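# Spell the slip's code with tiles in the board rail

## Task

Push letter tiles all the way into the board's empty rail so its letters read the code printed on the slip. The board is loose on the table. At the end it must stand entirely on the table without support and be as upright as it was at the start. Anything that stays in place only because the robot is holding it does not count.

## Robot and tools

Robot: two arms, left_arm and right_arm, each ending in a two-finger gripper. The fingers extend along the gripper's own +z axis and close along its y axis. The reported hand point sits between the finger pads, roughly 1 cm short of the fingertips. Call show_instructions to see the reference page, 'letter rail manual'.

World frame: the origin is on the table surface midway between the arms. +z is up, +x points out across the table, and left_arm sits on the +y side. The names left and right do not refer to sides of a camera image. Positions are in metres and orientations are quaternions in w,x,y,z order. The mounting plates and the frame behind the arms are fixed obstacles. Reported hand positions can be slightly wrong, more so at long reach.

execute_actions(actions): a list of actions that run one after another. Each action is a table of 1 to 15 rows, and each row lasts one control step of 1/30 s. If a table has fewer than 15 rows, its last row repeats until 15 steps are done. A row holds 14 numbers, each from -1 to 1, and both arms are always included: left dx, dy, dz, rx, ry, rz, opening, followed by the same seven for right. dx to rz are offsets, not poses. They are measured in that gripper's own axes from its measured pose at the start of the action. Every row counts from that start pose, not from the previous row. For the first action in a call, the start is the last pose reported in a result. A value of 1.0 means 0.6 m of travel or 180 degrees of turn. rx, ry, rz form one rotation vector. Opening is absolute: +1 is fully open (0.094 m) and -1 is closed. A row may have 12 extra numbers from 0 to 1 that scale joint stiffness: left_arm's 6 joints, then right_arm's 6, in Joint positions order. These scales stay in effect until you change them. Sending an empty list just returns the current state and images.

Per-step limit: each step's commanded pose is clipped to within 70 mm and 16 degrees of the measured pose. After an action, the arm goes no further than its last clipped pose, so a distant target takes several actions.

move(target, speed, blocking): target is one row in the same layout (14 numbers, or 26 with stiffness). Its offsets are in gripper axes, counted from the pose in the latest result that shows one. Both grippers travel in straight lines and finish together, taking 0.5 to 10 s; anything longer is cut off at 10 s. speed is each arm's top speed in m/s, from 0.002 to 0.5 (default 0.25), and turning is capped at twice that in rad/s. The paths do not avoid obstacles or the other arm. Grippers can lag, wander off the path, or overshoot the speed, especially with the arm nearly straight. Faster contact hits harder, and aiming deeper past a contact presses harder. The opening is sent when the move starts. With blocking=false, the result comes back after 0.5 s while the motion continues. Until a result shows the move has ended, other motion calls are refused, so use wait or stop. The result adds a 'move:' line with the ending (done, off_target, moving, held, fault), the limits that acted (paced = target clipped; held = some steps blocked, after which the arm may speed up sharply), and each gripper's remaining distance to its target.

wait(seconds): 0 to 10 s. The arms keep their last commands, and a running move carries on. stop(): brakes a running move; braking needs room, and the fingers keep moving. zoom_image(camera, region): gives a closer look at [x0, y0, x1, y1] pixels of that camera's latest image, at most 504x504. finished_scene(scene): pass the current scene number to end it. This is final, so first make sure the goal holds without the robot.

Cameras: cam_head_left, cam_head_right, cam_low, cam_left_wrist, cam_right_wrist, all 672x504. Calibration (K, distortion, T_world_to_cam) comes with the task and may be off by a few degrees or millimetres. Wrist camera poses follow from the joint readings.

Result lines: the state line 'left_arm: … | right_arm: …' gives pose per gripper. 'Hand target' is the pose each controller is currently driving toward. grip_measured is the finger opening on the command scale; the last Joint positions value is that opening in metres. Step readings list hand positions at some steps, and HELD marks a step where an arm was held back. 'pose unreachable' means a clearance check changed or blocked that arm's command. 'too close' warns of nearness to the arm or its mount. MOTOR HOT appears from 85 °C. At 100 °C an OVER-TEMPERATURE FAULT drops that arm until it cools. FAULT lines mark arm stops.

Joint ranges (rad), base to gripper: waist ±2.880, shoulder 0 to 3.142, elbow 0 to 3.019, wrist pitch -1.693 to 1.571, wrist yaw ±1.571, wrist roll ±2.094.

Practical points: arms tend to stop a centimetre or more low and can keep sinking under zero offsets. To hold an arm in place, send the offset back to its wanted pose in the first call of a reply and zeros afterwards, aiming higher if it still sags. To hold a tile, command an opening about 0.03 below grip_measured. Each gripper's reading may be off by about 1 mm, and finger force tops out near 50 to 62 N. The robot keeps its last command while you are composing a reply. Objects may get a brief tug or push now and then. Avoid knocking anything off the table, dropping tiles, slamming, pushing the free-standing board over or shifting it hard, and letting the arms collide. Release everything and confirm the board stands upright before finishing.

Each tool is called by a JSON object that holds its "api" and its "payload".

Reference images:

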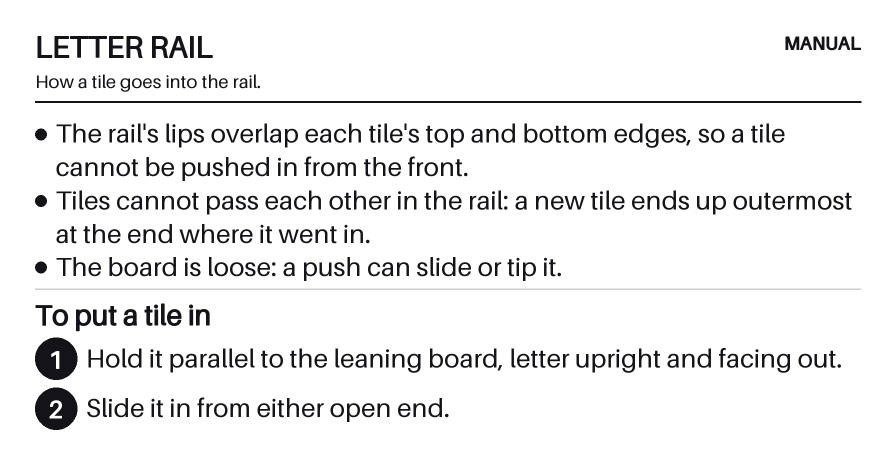

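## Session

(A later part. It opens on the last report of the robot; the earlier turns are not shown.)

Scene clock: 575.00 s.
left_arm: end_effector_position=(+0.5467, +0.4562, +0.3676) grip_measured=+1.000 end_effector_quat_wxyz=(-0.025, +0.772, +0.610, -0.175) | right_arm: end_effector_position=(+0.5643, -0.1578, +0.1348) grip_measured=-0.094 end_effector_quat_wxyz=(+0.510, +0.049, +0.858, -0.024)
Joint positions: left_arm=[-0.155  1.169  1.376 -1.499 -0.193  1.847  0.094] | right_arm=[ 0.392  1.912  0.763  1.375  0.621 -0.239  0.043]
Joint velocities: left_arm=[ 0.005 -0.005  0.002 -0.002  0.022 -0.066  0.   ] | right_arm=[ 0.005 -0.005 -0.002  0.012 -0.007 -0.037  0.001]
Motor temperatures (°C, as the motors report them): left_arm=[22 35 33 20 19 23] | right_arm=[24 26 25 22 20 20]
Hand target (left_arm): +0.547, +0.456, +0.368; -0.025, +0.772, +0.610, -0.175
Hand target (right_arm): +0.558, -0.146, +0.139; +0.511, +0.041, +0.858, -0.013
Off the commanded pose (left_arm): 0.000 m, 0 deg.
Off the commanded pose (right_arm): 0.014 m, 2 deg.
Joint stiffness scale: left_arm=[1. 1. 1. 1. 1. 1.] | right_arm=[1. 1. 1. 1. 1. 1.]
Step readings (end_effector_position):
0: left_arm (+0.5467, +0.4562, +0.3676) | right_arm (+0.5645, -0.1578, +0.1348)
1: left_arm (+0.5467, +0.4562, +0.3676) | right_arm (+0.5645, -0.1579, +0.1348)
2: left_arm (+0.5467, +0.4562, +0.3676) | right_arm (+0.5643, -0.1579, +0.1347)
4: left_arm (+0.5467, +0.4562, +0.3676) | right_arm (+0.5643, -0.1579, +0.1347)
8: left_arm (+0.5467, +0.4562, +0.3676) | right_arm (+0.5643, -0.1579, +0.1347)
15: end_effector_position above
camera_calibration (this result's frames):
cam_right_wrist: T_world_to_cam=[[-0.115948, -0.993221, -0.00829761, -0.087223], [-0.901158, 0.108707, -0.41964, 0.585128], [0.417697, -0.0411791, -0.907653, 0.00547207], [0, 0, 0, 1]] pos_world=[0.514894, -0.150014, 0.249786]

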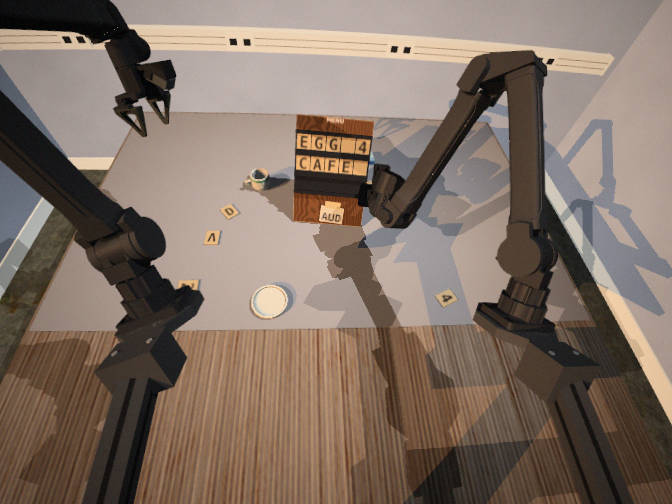

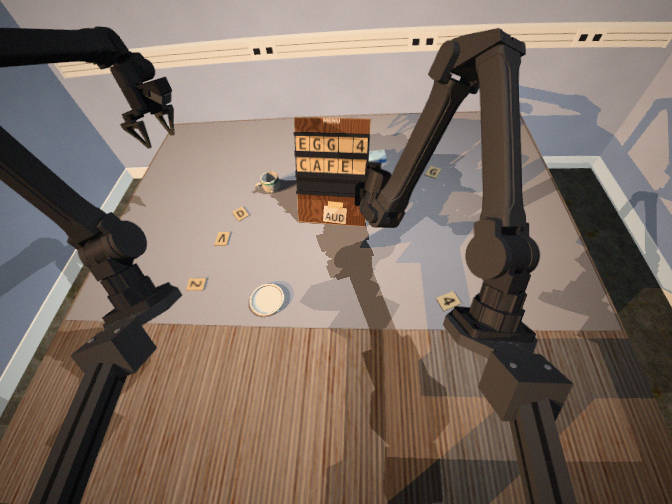

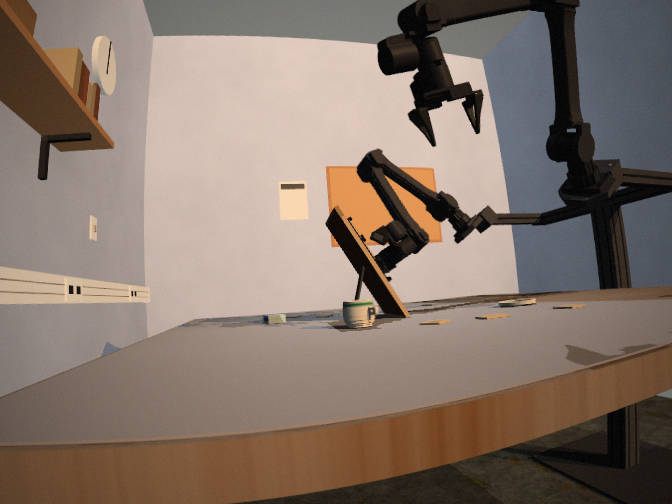

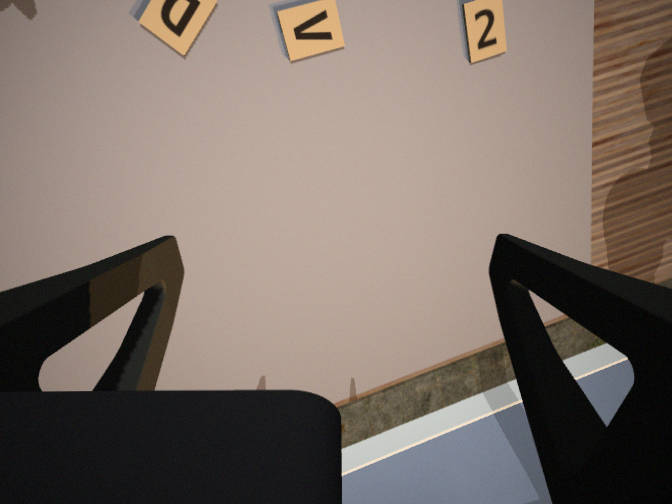

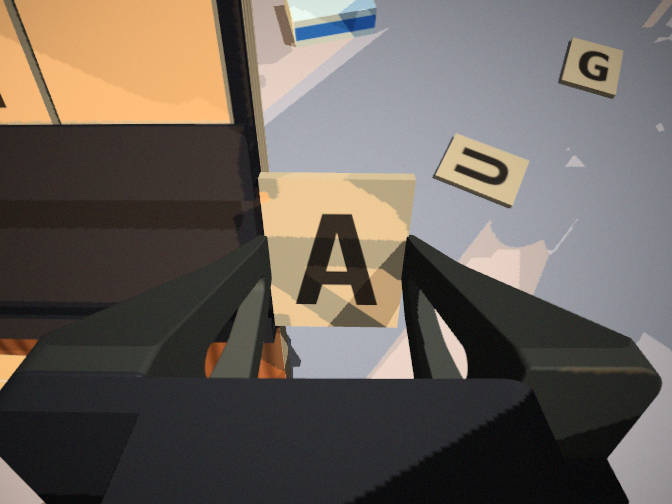

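{"api": "move", "payload": {"target": [0,0,0,0,0,0,1, -0.008,-0.004,-0.03,-0.004,0,0,-0.125], "speed": 0.03}}

{"api": "move", "payload": {"target": [0,0,0,0,0,0,1, 0.0,0.075,-0.004,-0.004,0,0,-0.125], "speed": 0.05}}

Scene clock: 625.17 s.
left_arm: end_effector_position=(+0.5467, +0.4562, +0.3676) grip_measured=+1.000 end_effector_quat_wxyz=(-0.025, +0.772, +0.610, -0.175) | right_arm: end_effector_position=(+0.5471, -0.1606, +0.1348) grip_measured=-0.094 end_effector_quat_wxyz=(+0.499, +0.039, +0.865, -0.023)
Joint positions: left_arm=[-0.155  1.169  1.376 -1.499 -0.193  1.847  0.094] | right_arm=[ 0.398  1.902  0.718  1.379  0.625 -0.239  0.043]
Joint velocities: left_arm=[-0.005  0.005 -0.002 -0.002 -0.022 -0.007  0.   ] | right_arm=[-0.005 -0.005 -0.012 -0.007 -0.007 -0.022 -0.   ]
Motor temperatures (°C, as the motors report them): left_arm=[22 35 34 20 19 23] | right_arm=[24 27 25 23 20 20]
Hand target (left_arm): +0.547, +0.456, +0.368; -0.025, +0.772, +0.610, -0.175
Hand target (right_arm): +0.550, -0.159, +0.147; +0.510, +0.046, +0.859, -0.018
Off the commanded pose (left_arm): 0.000 m, 0 deg.
Off the commanded pose (right_arm): 0.013 m, 2 deg.
Joint stiffness scale: left_arm=[1. 1. 1. 1. 1. 1.] | right_arm=[1. 1. 1. 1. 1. 1.]
move: off_target (right_arm)
camera_calibration (this result's frames):
cam_right_wrist: T_world_to_cam=[[-0.0996361, -0.995022, 0.00204046, -0.102591], [-0.913114, 0.0906192, -0.397505, 0.570634], [0.395342, -0.0414691, -0.917598, 0.0260586], [0, 0, 0, 1]] pos_world=[0.500531, -0.15271, 0.250951]

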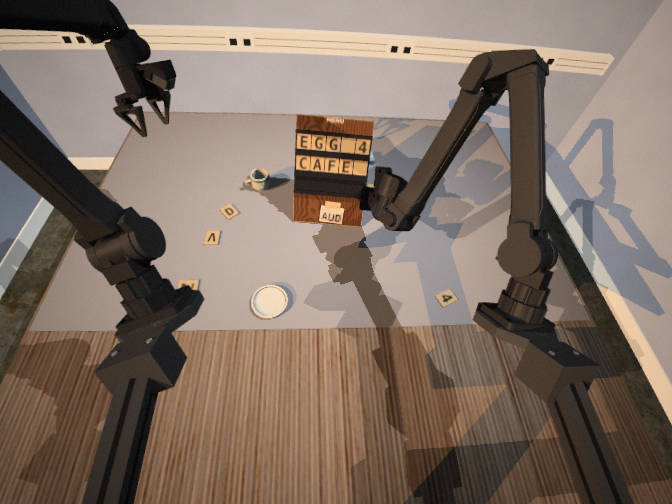

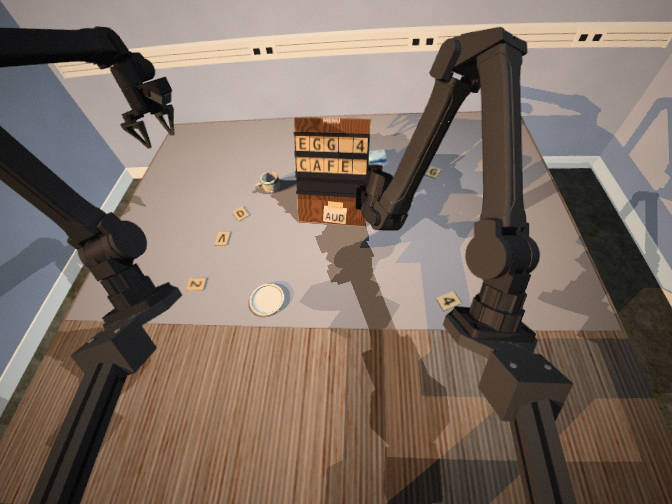

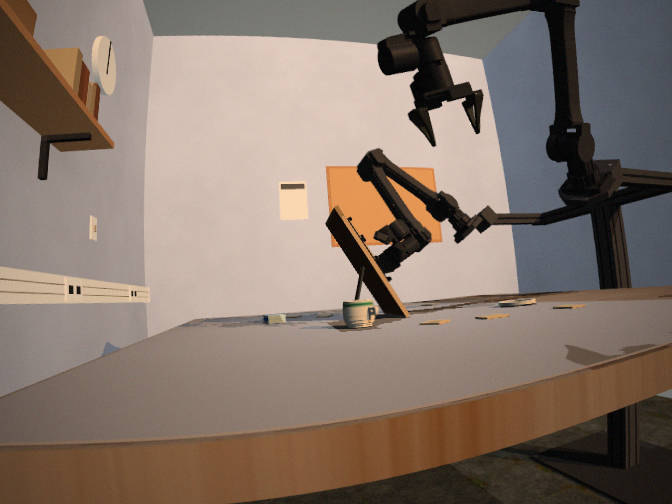

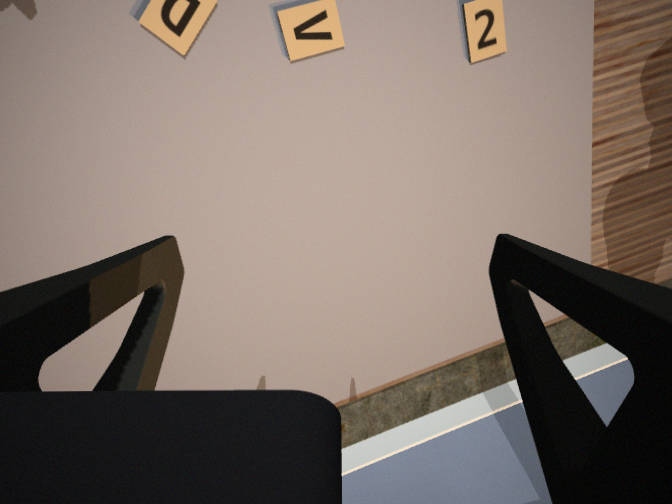

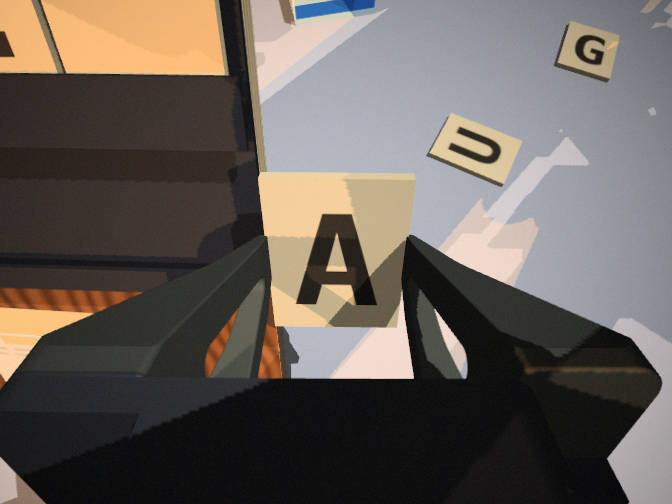

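Scene clock: 626.40 s.
left_arm: end_effector_position=(+0.5467, +0.4562, +0.3676) grip_measured=+1.000 end_effector_quat_wxyz=(-0.025, +0.772, +0.610, -0.175) | right_arm: end_effector_position=(+0.5519, -0.1233, +0.1411) grip_measured=-0.094 end_effector_quat_wxyz=(+0.504, +0.047, +0.862, -0.017)
Joint positions: left_arm=[-0.155  1.169  1.376 -1.499 -0.193  1.847  0.094] | right_arm=[ 0.468  1.936  0.782  1.37   0.688 -0.243  0.043]
Joint velocities: left_arm=[-0.005 -0.005 -0.007  0.007 -0.007 -0.037  0.   ] | right_arm=[-0.005 -0.015 -0.007 -0.002 -0.022 -0.007 -0.   ]
Motor temperatures (°C, as the motors report them): left_arm=[22 35 34 20 19 23] | right_arm=[24 27 25 23 20 20]
Hand target (left_arm): +0.547, +0.456, +0.368; -0.025, +0.772, +0.610, -0.175
Hand target (right_arm): +0.549, -0.115, +0.136; +0.500, +0.036, +0.865, -0.018
Off the commanded pose (left_arm): 0.000 m, 0 deg.
Off the commanded pose (right_arm): 0.010 m, 1 deg.
Joint stiffness scale: left_arm=[1. 1. 1. 1. 1. 1.] | right_arm=[1. 1. 1. 1. 1. 1.]
move: done
camera_calibration (this result's frames):
cam_right_wrist: T_world_to_cam=[[-0.106908, -0.994116, -0.0174617, -0.0581282], [-0.907966, 0.10477, -0.405735, 0.574186], [0.405176, -0.0275217, -0.913824, 0.0272467], [0, 0, 0, 1]] pos_world=[0.504087, -0.117194, 0.256851]

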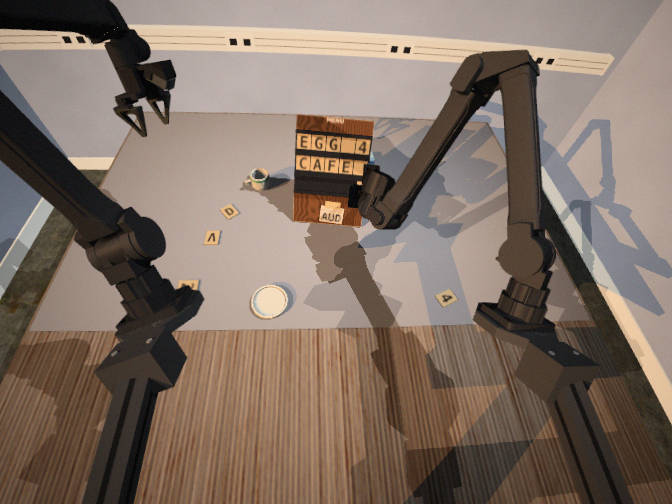

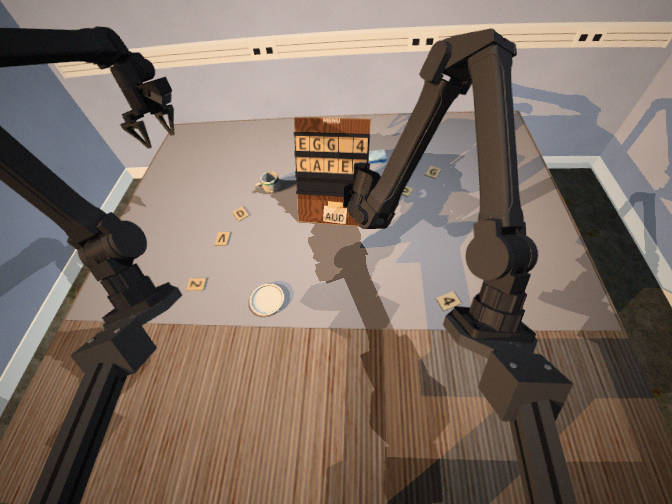

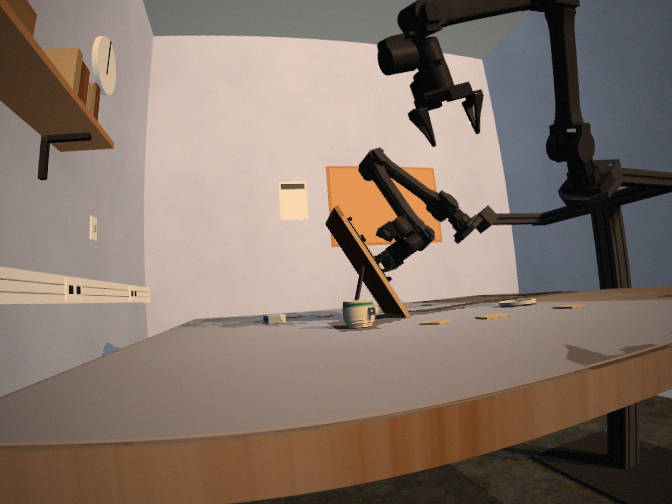

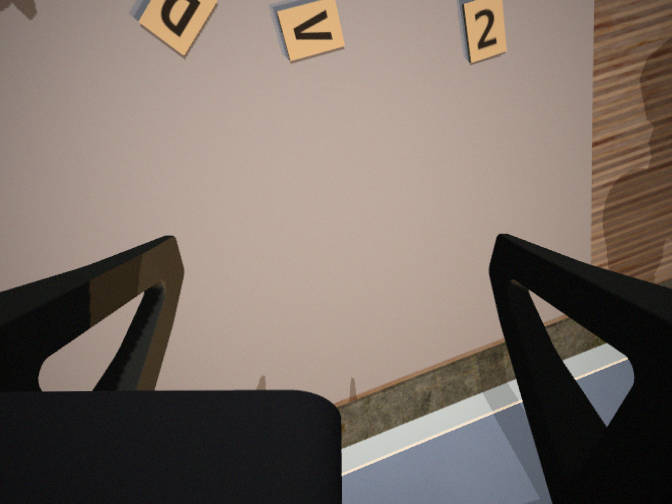

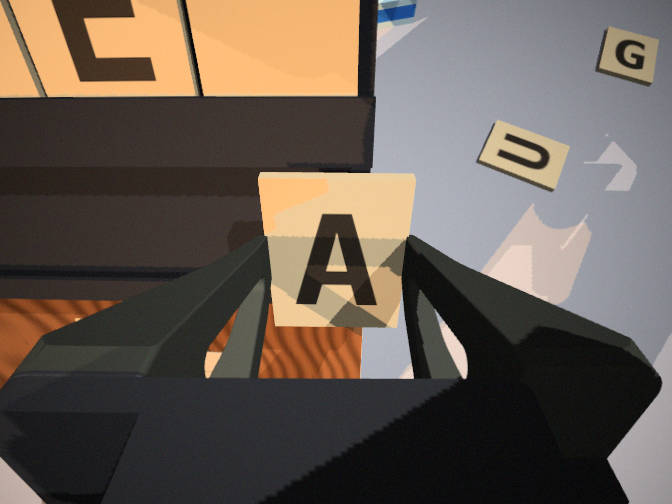

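{"api": "move", "payload": {"target": [-0.2944,0.3023,0.3982,0.1968,-0.468,-0.639,1, 0,0,0,0,0,0,-0.125], "speed": 0.3}}

Scene clock: 655.57 s.
left_arm: end_effector_position=(+0.6274, +0.2111, +0.1454) grip_measured=+1.000 end_effector_quat_wxyz=(+0.042, -0.335, +0.730, -0.594) | right_arm: end_effector_position=(+0.5519, -0.1233, +0.1411) grip_measured=-0.094 end_effector_quat_wxyz=(+0.504, +0.047, +0.862, -0.017)
Joint positions: left_arm=[-0.162  1.737  0.918  0.405  0.83  -0.897  0.094] | right_arm=[ 0.468  1.936  0.782  1.37   0.688 -0.243  0.043]
Joint velocities: left_arm=[-0.005 -0.015 -0.012  0.012  0.037  0.022  0.   ] | right_arm=[-0.005  0.005 -0.007  0.002 -0.081 -0.007 -0.   ]
Motor temperatures (°C, as the motors report them): left_arm=[22 35 33 20 19 23] | right_arm=[24 27 25 23 19 20]
Hand target (left_arm): +0.617, +0.200, +0.136; +0.026, -0.341, +0.728, -0.594
Hand target (right_arm): +0.552, -0.123, +0.141; +0.504, +0.047, +0.862, -0.017
Off the commanded pose (left_arm): 0.021 m, 3 deg.
Off the commanded pose (right_arm): 0.000 m, 0 deg.
Joint stiffness scale: left_arm=[1. 1. 1. 1. 1. 1.] | right_arm=[1. 1. 1. 1. 1. 1.]
move: off_target (left_arm)
camera_calibration (this result's frames):
cam_left_wrist: T_world_to_cam=[[0.436245, -0.0652339, 0.89746, -0.391698], [-0.897926, 0.0332481, 0.438888, 0.49994], [-0.0584693, -0.997316, -0.0440709, 0.376435], [0, 0, 0, 1]] pos_world=[0.641796, 0.333251, 0.148706]
cam_right_wrist: T_world_to_cam=[[-0.106908, -0.994116, -0.0174617, -0.0581282], [-0.907966, 0.10477, -0.405735, 0.574186], [0.405176, -0.0275217, -0.913824, 0.0272467], [0, 0, 0, 1]] pos_world=[0.504087, -0.117194, 0.256851]

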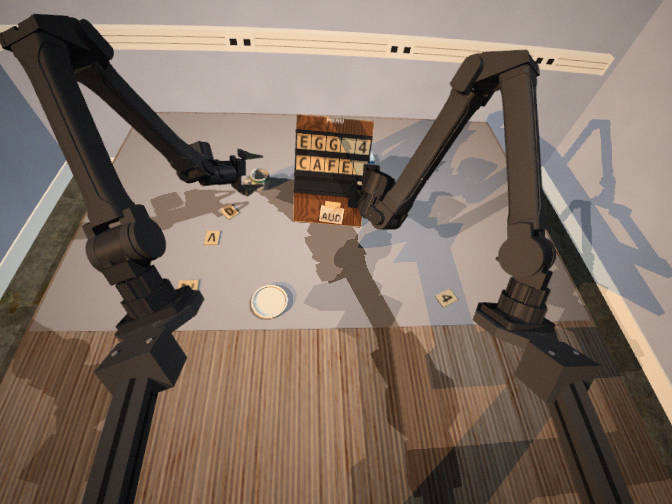

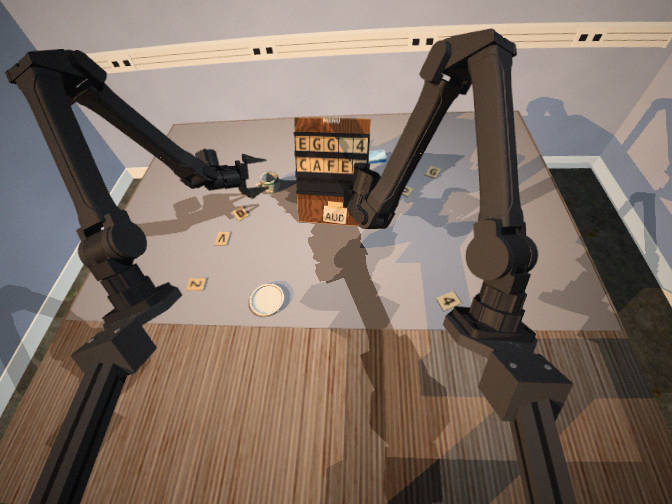

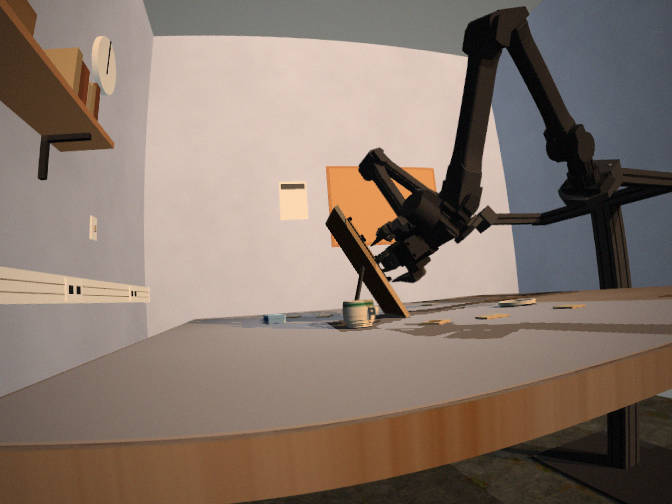

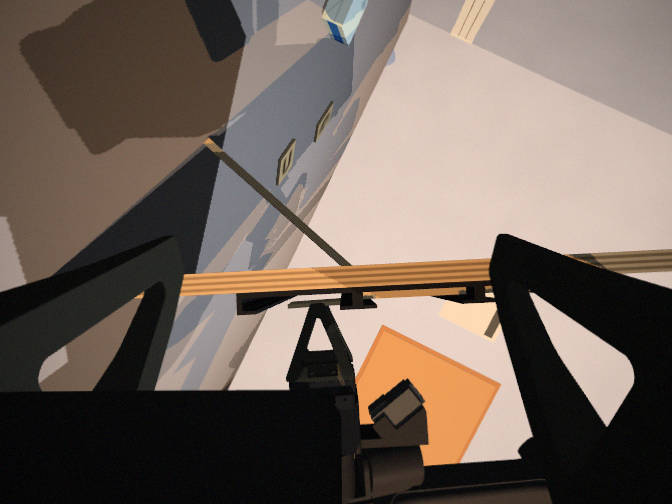

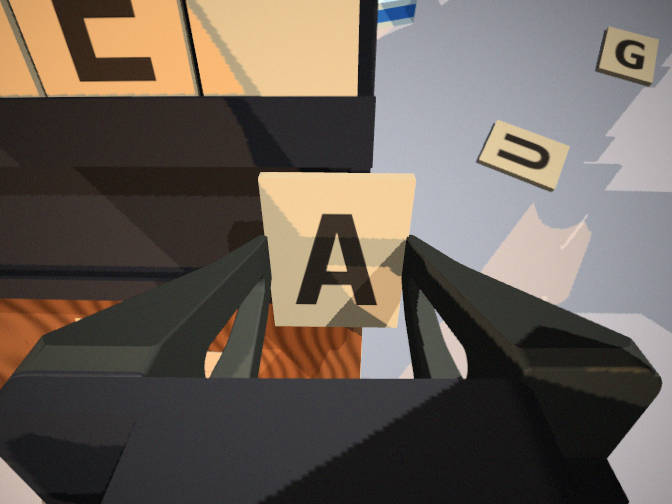

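{"api": "zoom_image", "payload": {"camera": "cam_left_wrist", "region": [220, 250, 500, 340]}}

{"api": "zoom_image", "payload": {"camera": "cam_left_wrist", "region": [230, 260, 390, 330]}}

Region (220, 250, 500, 340) of cam_left_wrist's 672x504 image, scaled by 1.800, with more detail than that image has; it fills the top 162 rows of this view, and the rest is white.

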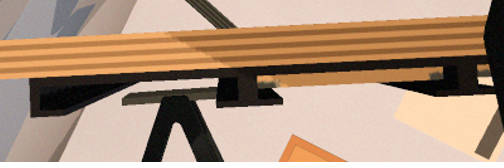

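Region (230, 260, 390, 330) of cam_left_wrist's 672x504 image, scaled by 3.150, with more detail than that image has; it fills the top 220 rows of this view, and the rest is white.

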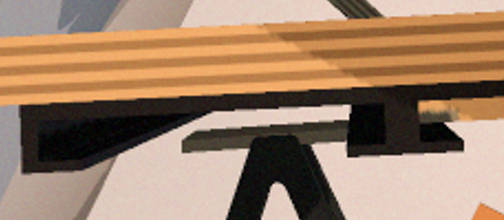

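{"api": "move", "payload": {"target": [0.013,0.053,-0.01,0,0,0,1, -0.0153,-0.1295,0.0022,0.0014,-0.009,-0.0022,-0.125], "speed": 0.08}}

Scene clock: 689.43 s.
left_arm: end_effector_position=(+0.6142, +0.2101, +0.1378) grip_measured=+1.000 end_effector_quat_wxyz=(+0.044, -0.331, +0.726, -0.601) | right_arm: end_effector_position=(+0.5453, -0.1958, +0.1376) grip_measured=-0.094 end_effector_quat_wxyz=(+0.506, +0.032, +0.862, -0.024)
Joint positions: left_arm=[-0.152  1.76   0.891  0.463  0.854 -0.893  0.094] | right_arm=[ 0.328  1.861  0.657  1.404  0.545 -0.243  0.043]
Joint velocities: left_arm=[ 0.005 -0.005  0.007  0.002 -0.022  0.051  0.   ] | right_arm=[-0.005 -0.005  0.002 -0.002 -0.022 -0.037 -0.001]
Motor temperatures (°C, as the motors report them): left_arm=[22 35 30 20 20 23] | right_arm=[24 27 25 23 19 20]
Hand target (left_arm): +0.604, +0.214, +0.122; +0.041, -0.336, +0.730, -0.594
Hand target (right_arm): +0.550, -0.202, +0.146; +0.516, +0.045, +0.855, -0.022
Off the commanded pose (left_arm): 0.019 m, 1 deg.
Off the commanded pose (right_arm): 0.012 m, 2 deg.
Joint stiffness scale: left_arm=[1. 1. 1. 1. 1. 1.] | right_arm=[1. 1. 1. 1. 1. 1.]
move: off_target (left_arm, right_arm)
camera_calibration (this result's frames):
cam_left_wrist: T_world_to_cam=[[0.424259, -0.0558003, 0.90382, -0.374632], [-0.90355, 0.0400637, 0.426606, 0.495265], [-0.0600151, -0.997638, -0.033421, 0.373901], [0, 0, 0, 1]] pos_world=[0.628878, 0.332271, 0.139813]
cam_right_wrist: T_world_to_cam=[[-0.0871912, -0.99615, 0.00909879, -0.145782], [-0.908691, 0.0757863, -0.410532, 0.569821], [0.408262, -0.0440628, -0.911801, 0.0195652], [0, 0, 0, 1]] pos_world=[0.497093, -0.187543, 0.253096]

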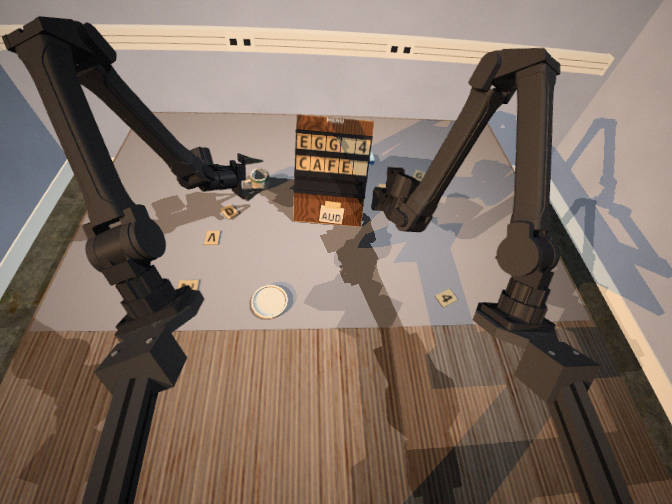

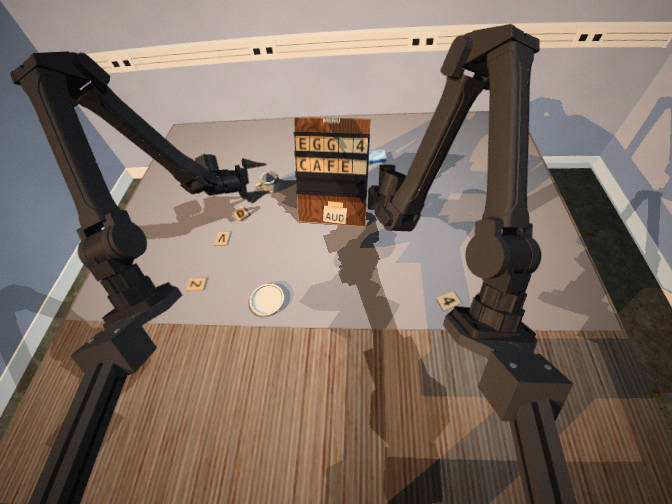

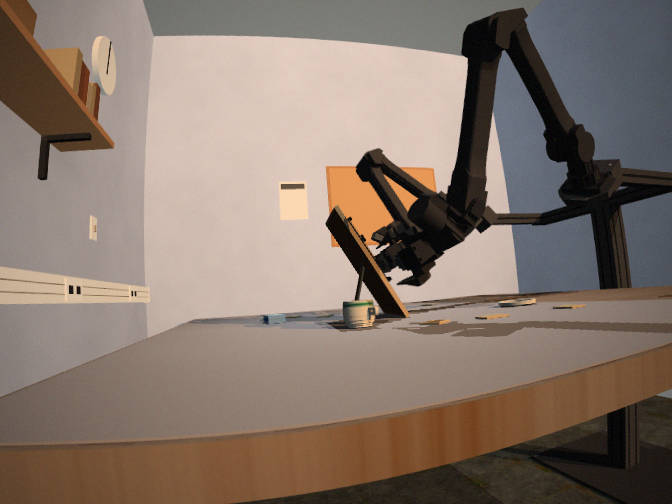

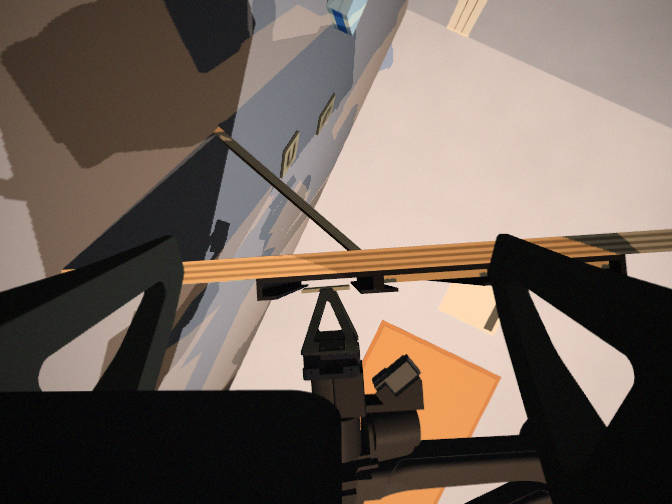

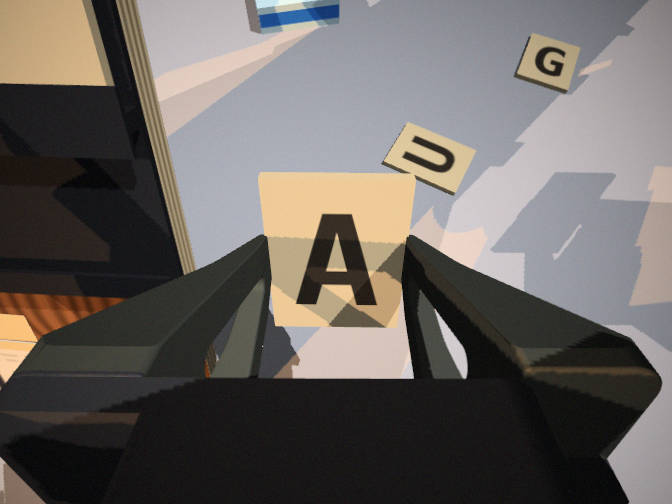

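{"api": "move", "payload": {"target": [0,0,0,0,0,0,1, -0.0005,0.0553,0.0222,-0.0013,-0.0059,0.0069,-0.125], "speed": 0.03}}

{"api": "zoom_image", "payload": {"camera": "cam_left_wrist", "region": [245, 245, 405, 315]}}

Scene clock: 701.13 s.
left_arm: end_effector_position=(+0.6142, +0.2101, +0.1378) grip_measured=+1.000 end_effector_quat_wxyz=(+0.044, -0.331, +0.726, -0.601) | right_arm: end_effector_position=(+0.5625, -0.1717, +0.1355) grip_measured=-0.094 end_effector_quat_wxyz=(+0.517, +0.044, +0.855, -0.020)
Joint positions: left_arm=[-0.152  1.76   0.891  0.463  0.854 -0.893  0.094] | right_arm=[ 0.363  1.903  0.735  1.404  0.579 -0.243  0.043]
Joint velocities: left_arm=[ 0.005 -0.005  0.012 -0.012 -0.007  0.037  0.   ] | right_arm=[-0.015 -0.015  0.002 -0.002 -0.007 -0.022 -0.   ]
Motor temperatures (°C, as the motors report them): left_arm=[22 35 29 20 20 23] | right_arm=[24 27 25 23 19 20]
Hand target (left_arm): +0.614, +0.210, +0.138; +0.044, -0.331, +0.726, -0.601
Hand target (right_arm): +0.559, -0.164, +0.131; +0.514, +0.040, +0.857, -0.017
Off the commanded pose (left_arm): 0.000 m, 0 deg.
Off the commanded pose (right_arm): 0.009 m, 1 deg.
Joint stiffness scale: left_arm=[1. 1. 1. 1. 1. 1.] | right_arm=[1. 1. 1. 1. 1. 1.]
move: done
camera_calibration (this result's frames):
cam_left_wrist: T_world_to_cam=[[0.423962, -0.0560038, 0.903947, -0.374425], [-0.903683, 0.0400833, 0.426322, 0.495382], [-0.0601088, -0.997626, -0.0336159, 0.373983], [0, 0, 0, 1]] pos_world=[0.62889, 0.332269, 0.139839]
cam_right_wrist: T_world_to_cam=[[-0.104873, -0.994431, -0.0104514, -0.107294], [-0.895687, 0.0990161, -0.433521, 0.582455], [0.432142, -0.0361037, -0.901083, -0.00186941], [0, 0, 0, 1]] pos_world=[0.511252, -0.164437, 0.249701]

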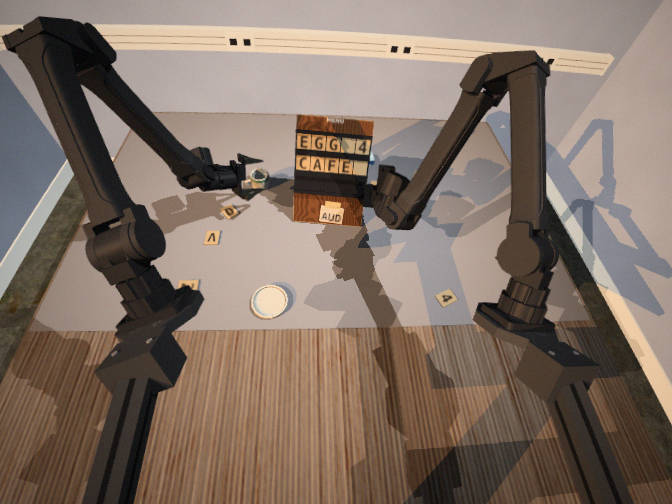

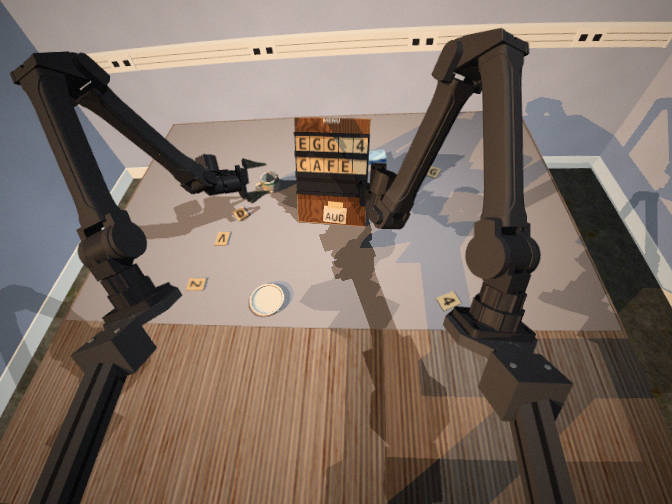

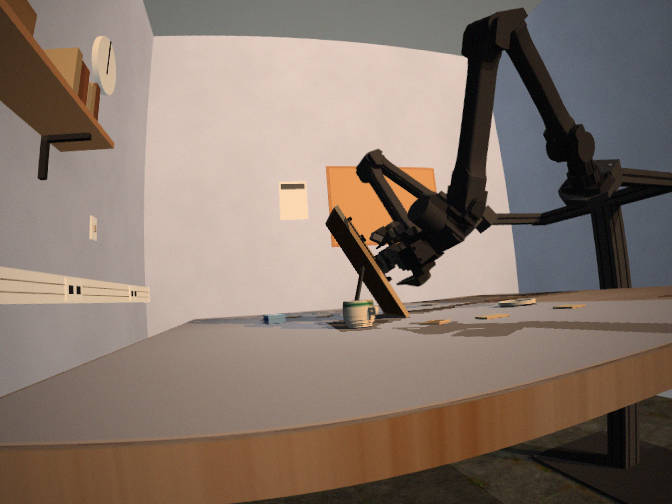

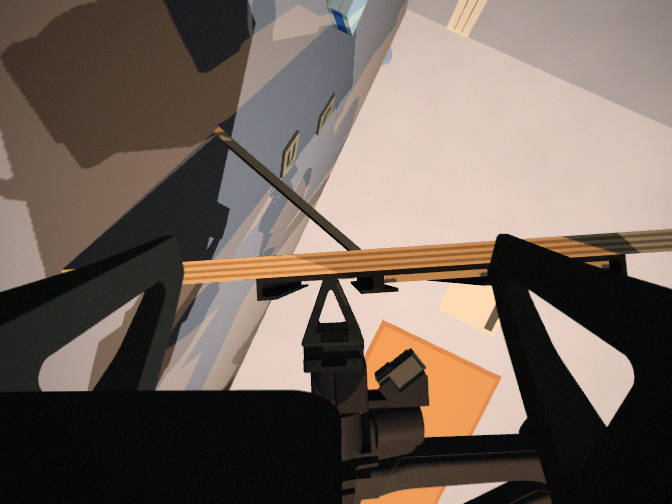

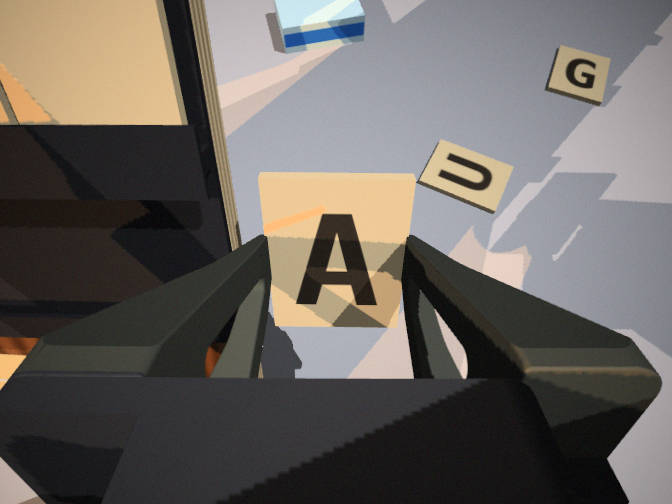

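Region (245, 245, 405, 315) of cam_left_wrist's 672x504 image, scaled by 3.150, with more detail than that image has; it fills the top 220 rows of this view, and the rest is white.

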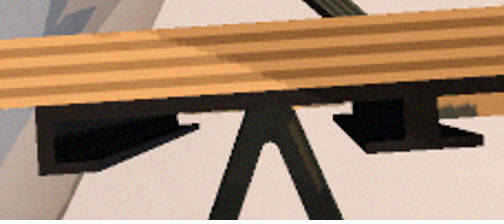

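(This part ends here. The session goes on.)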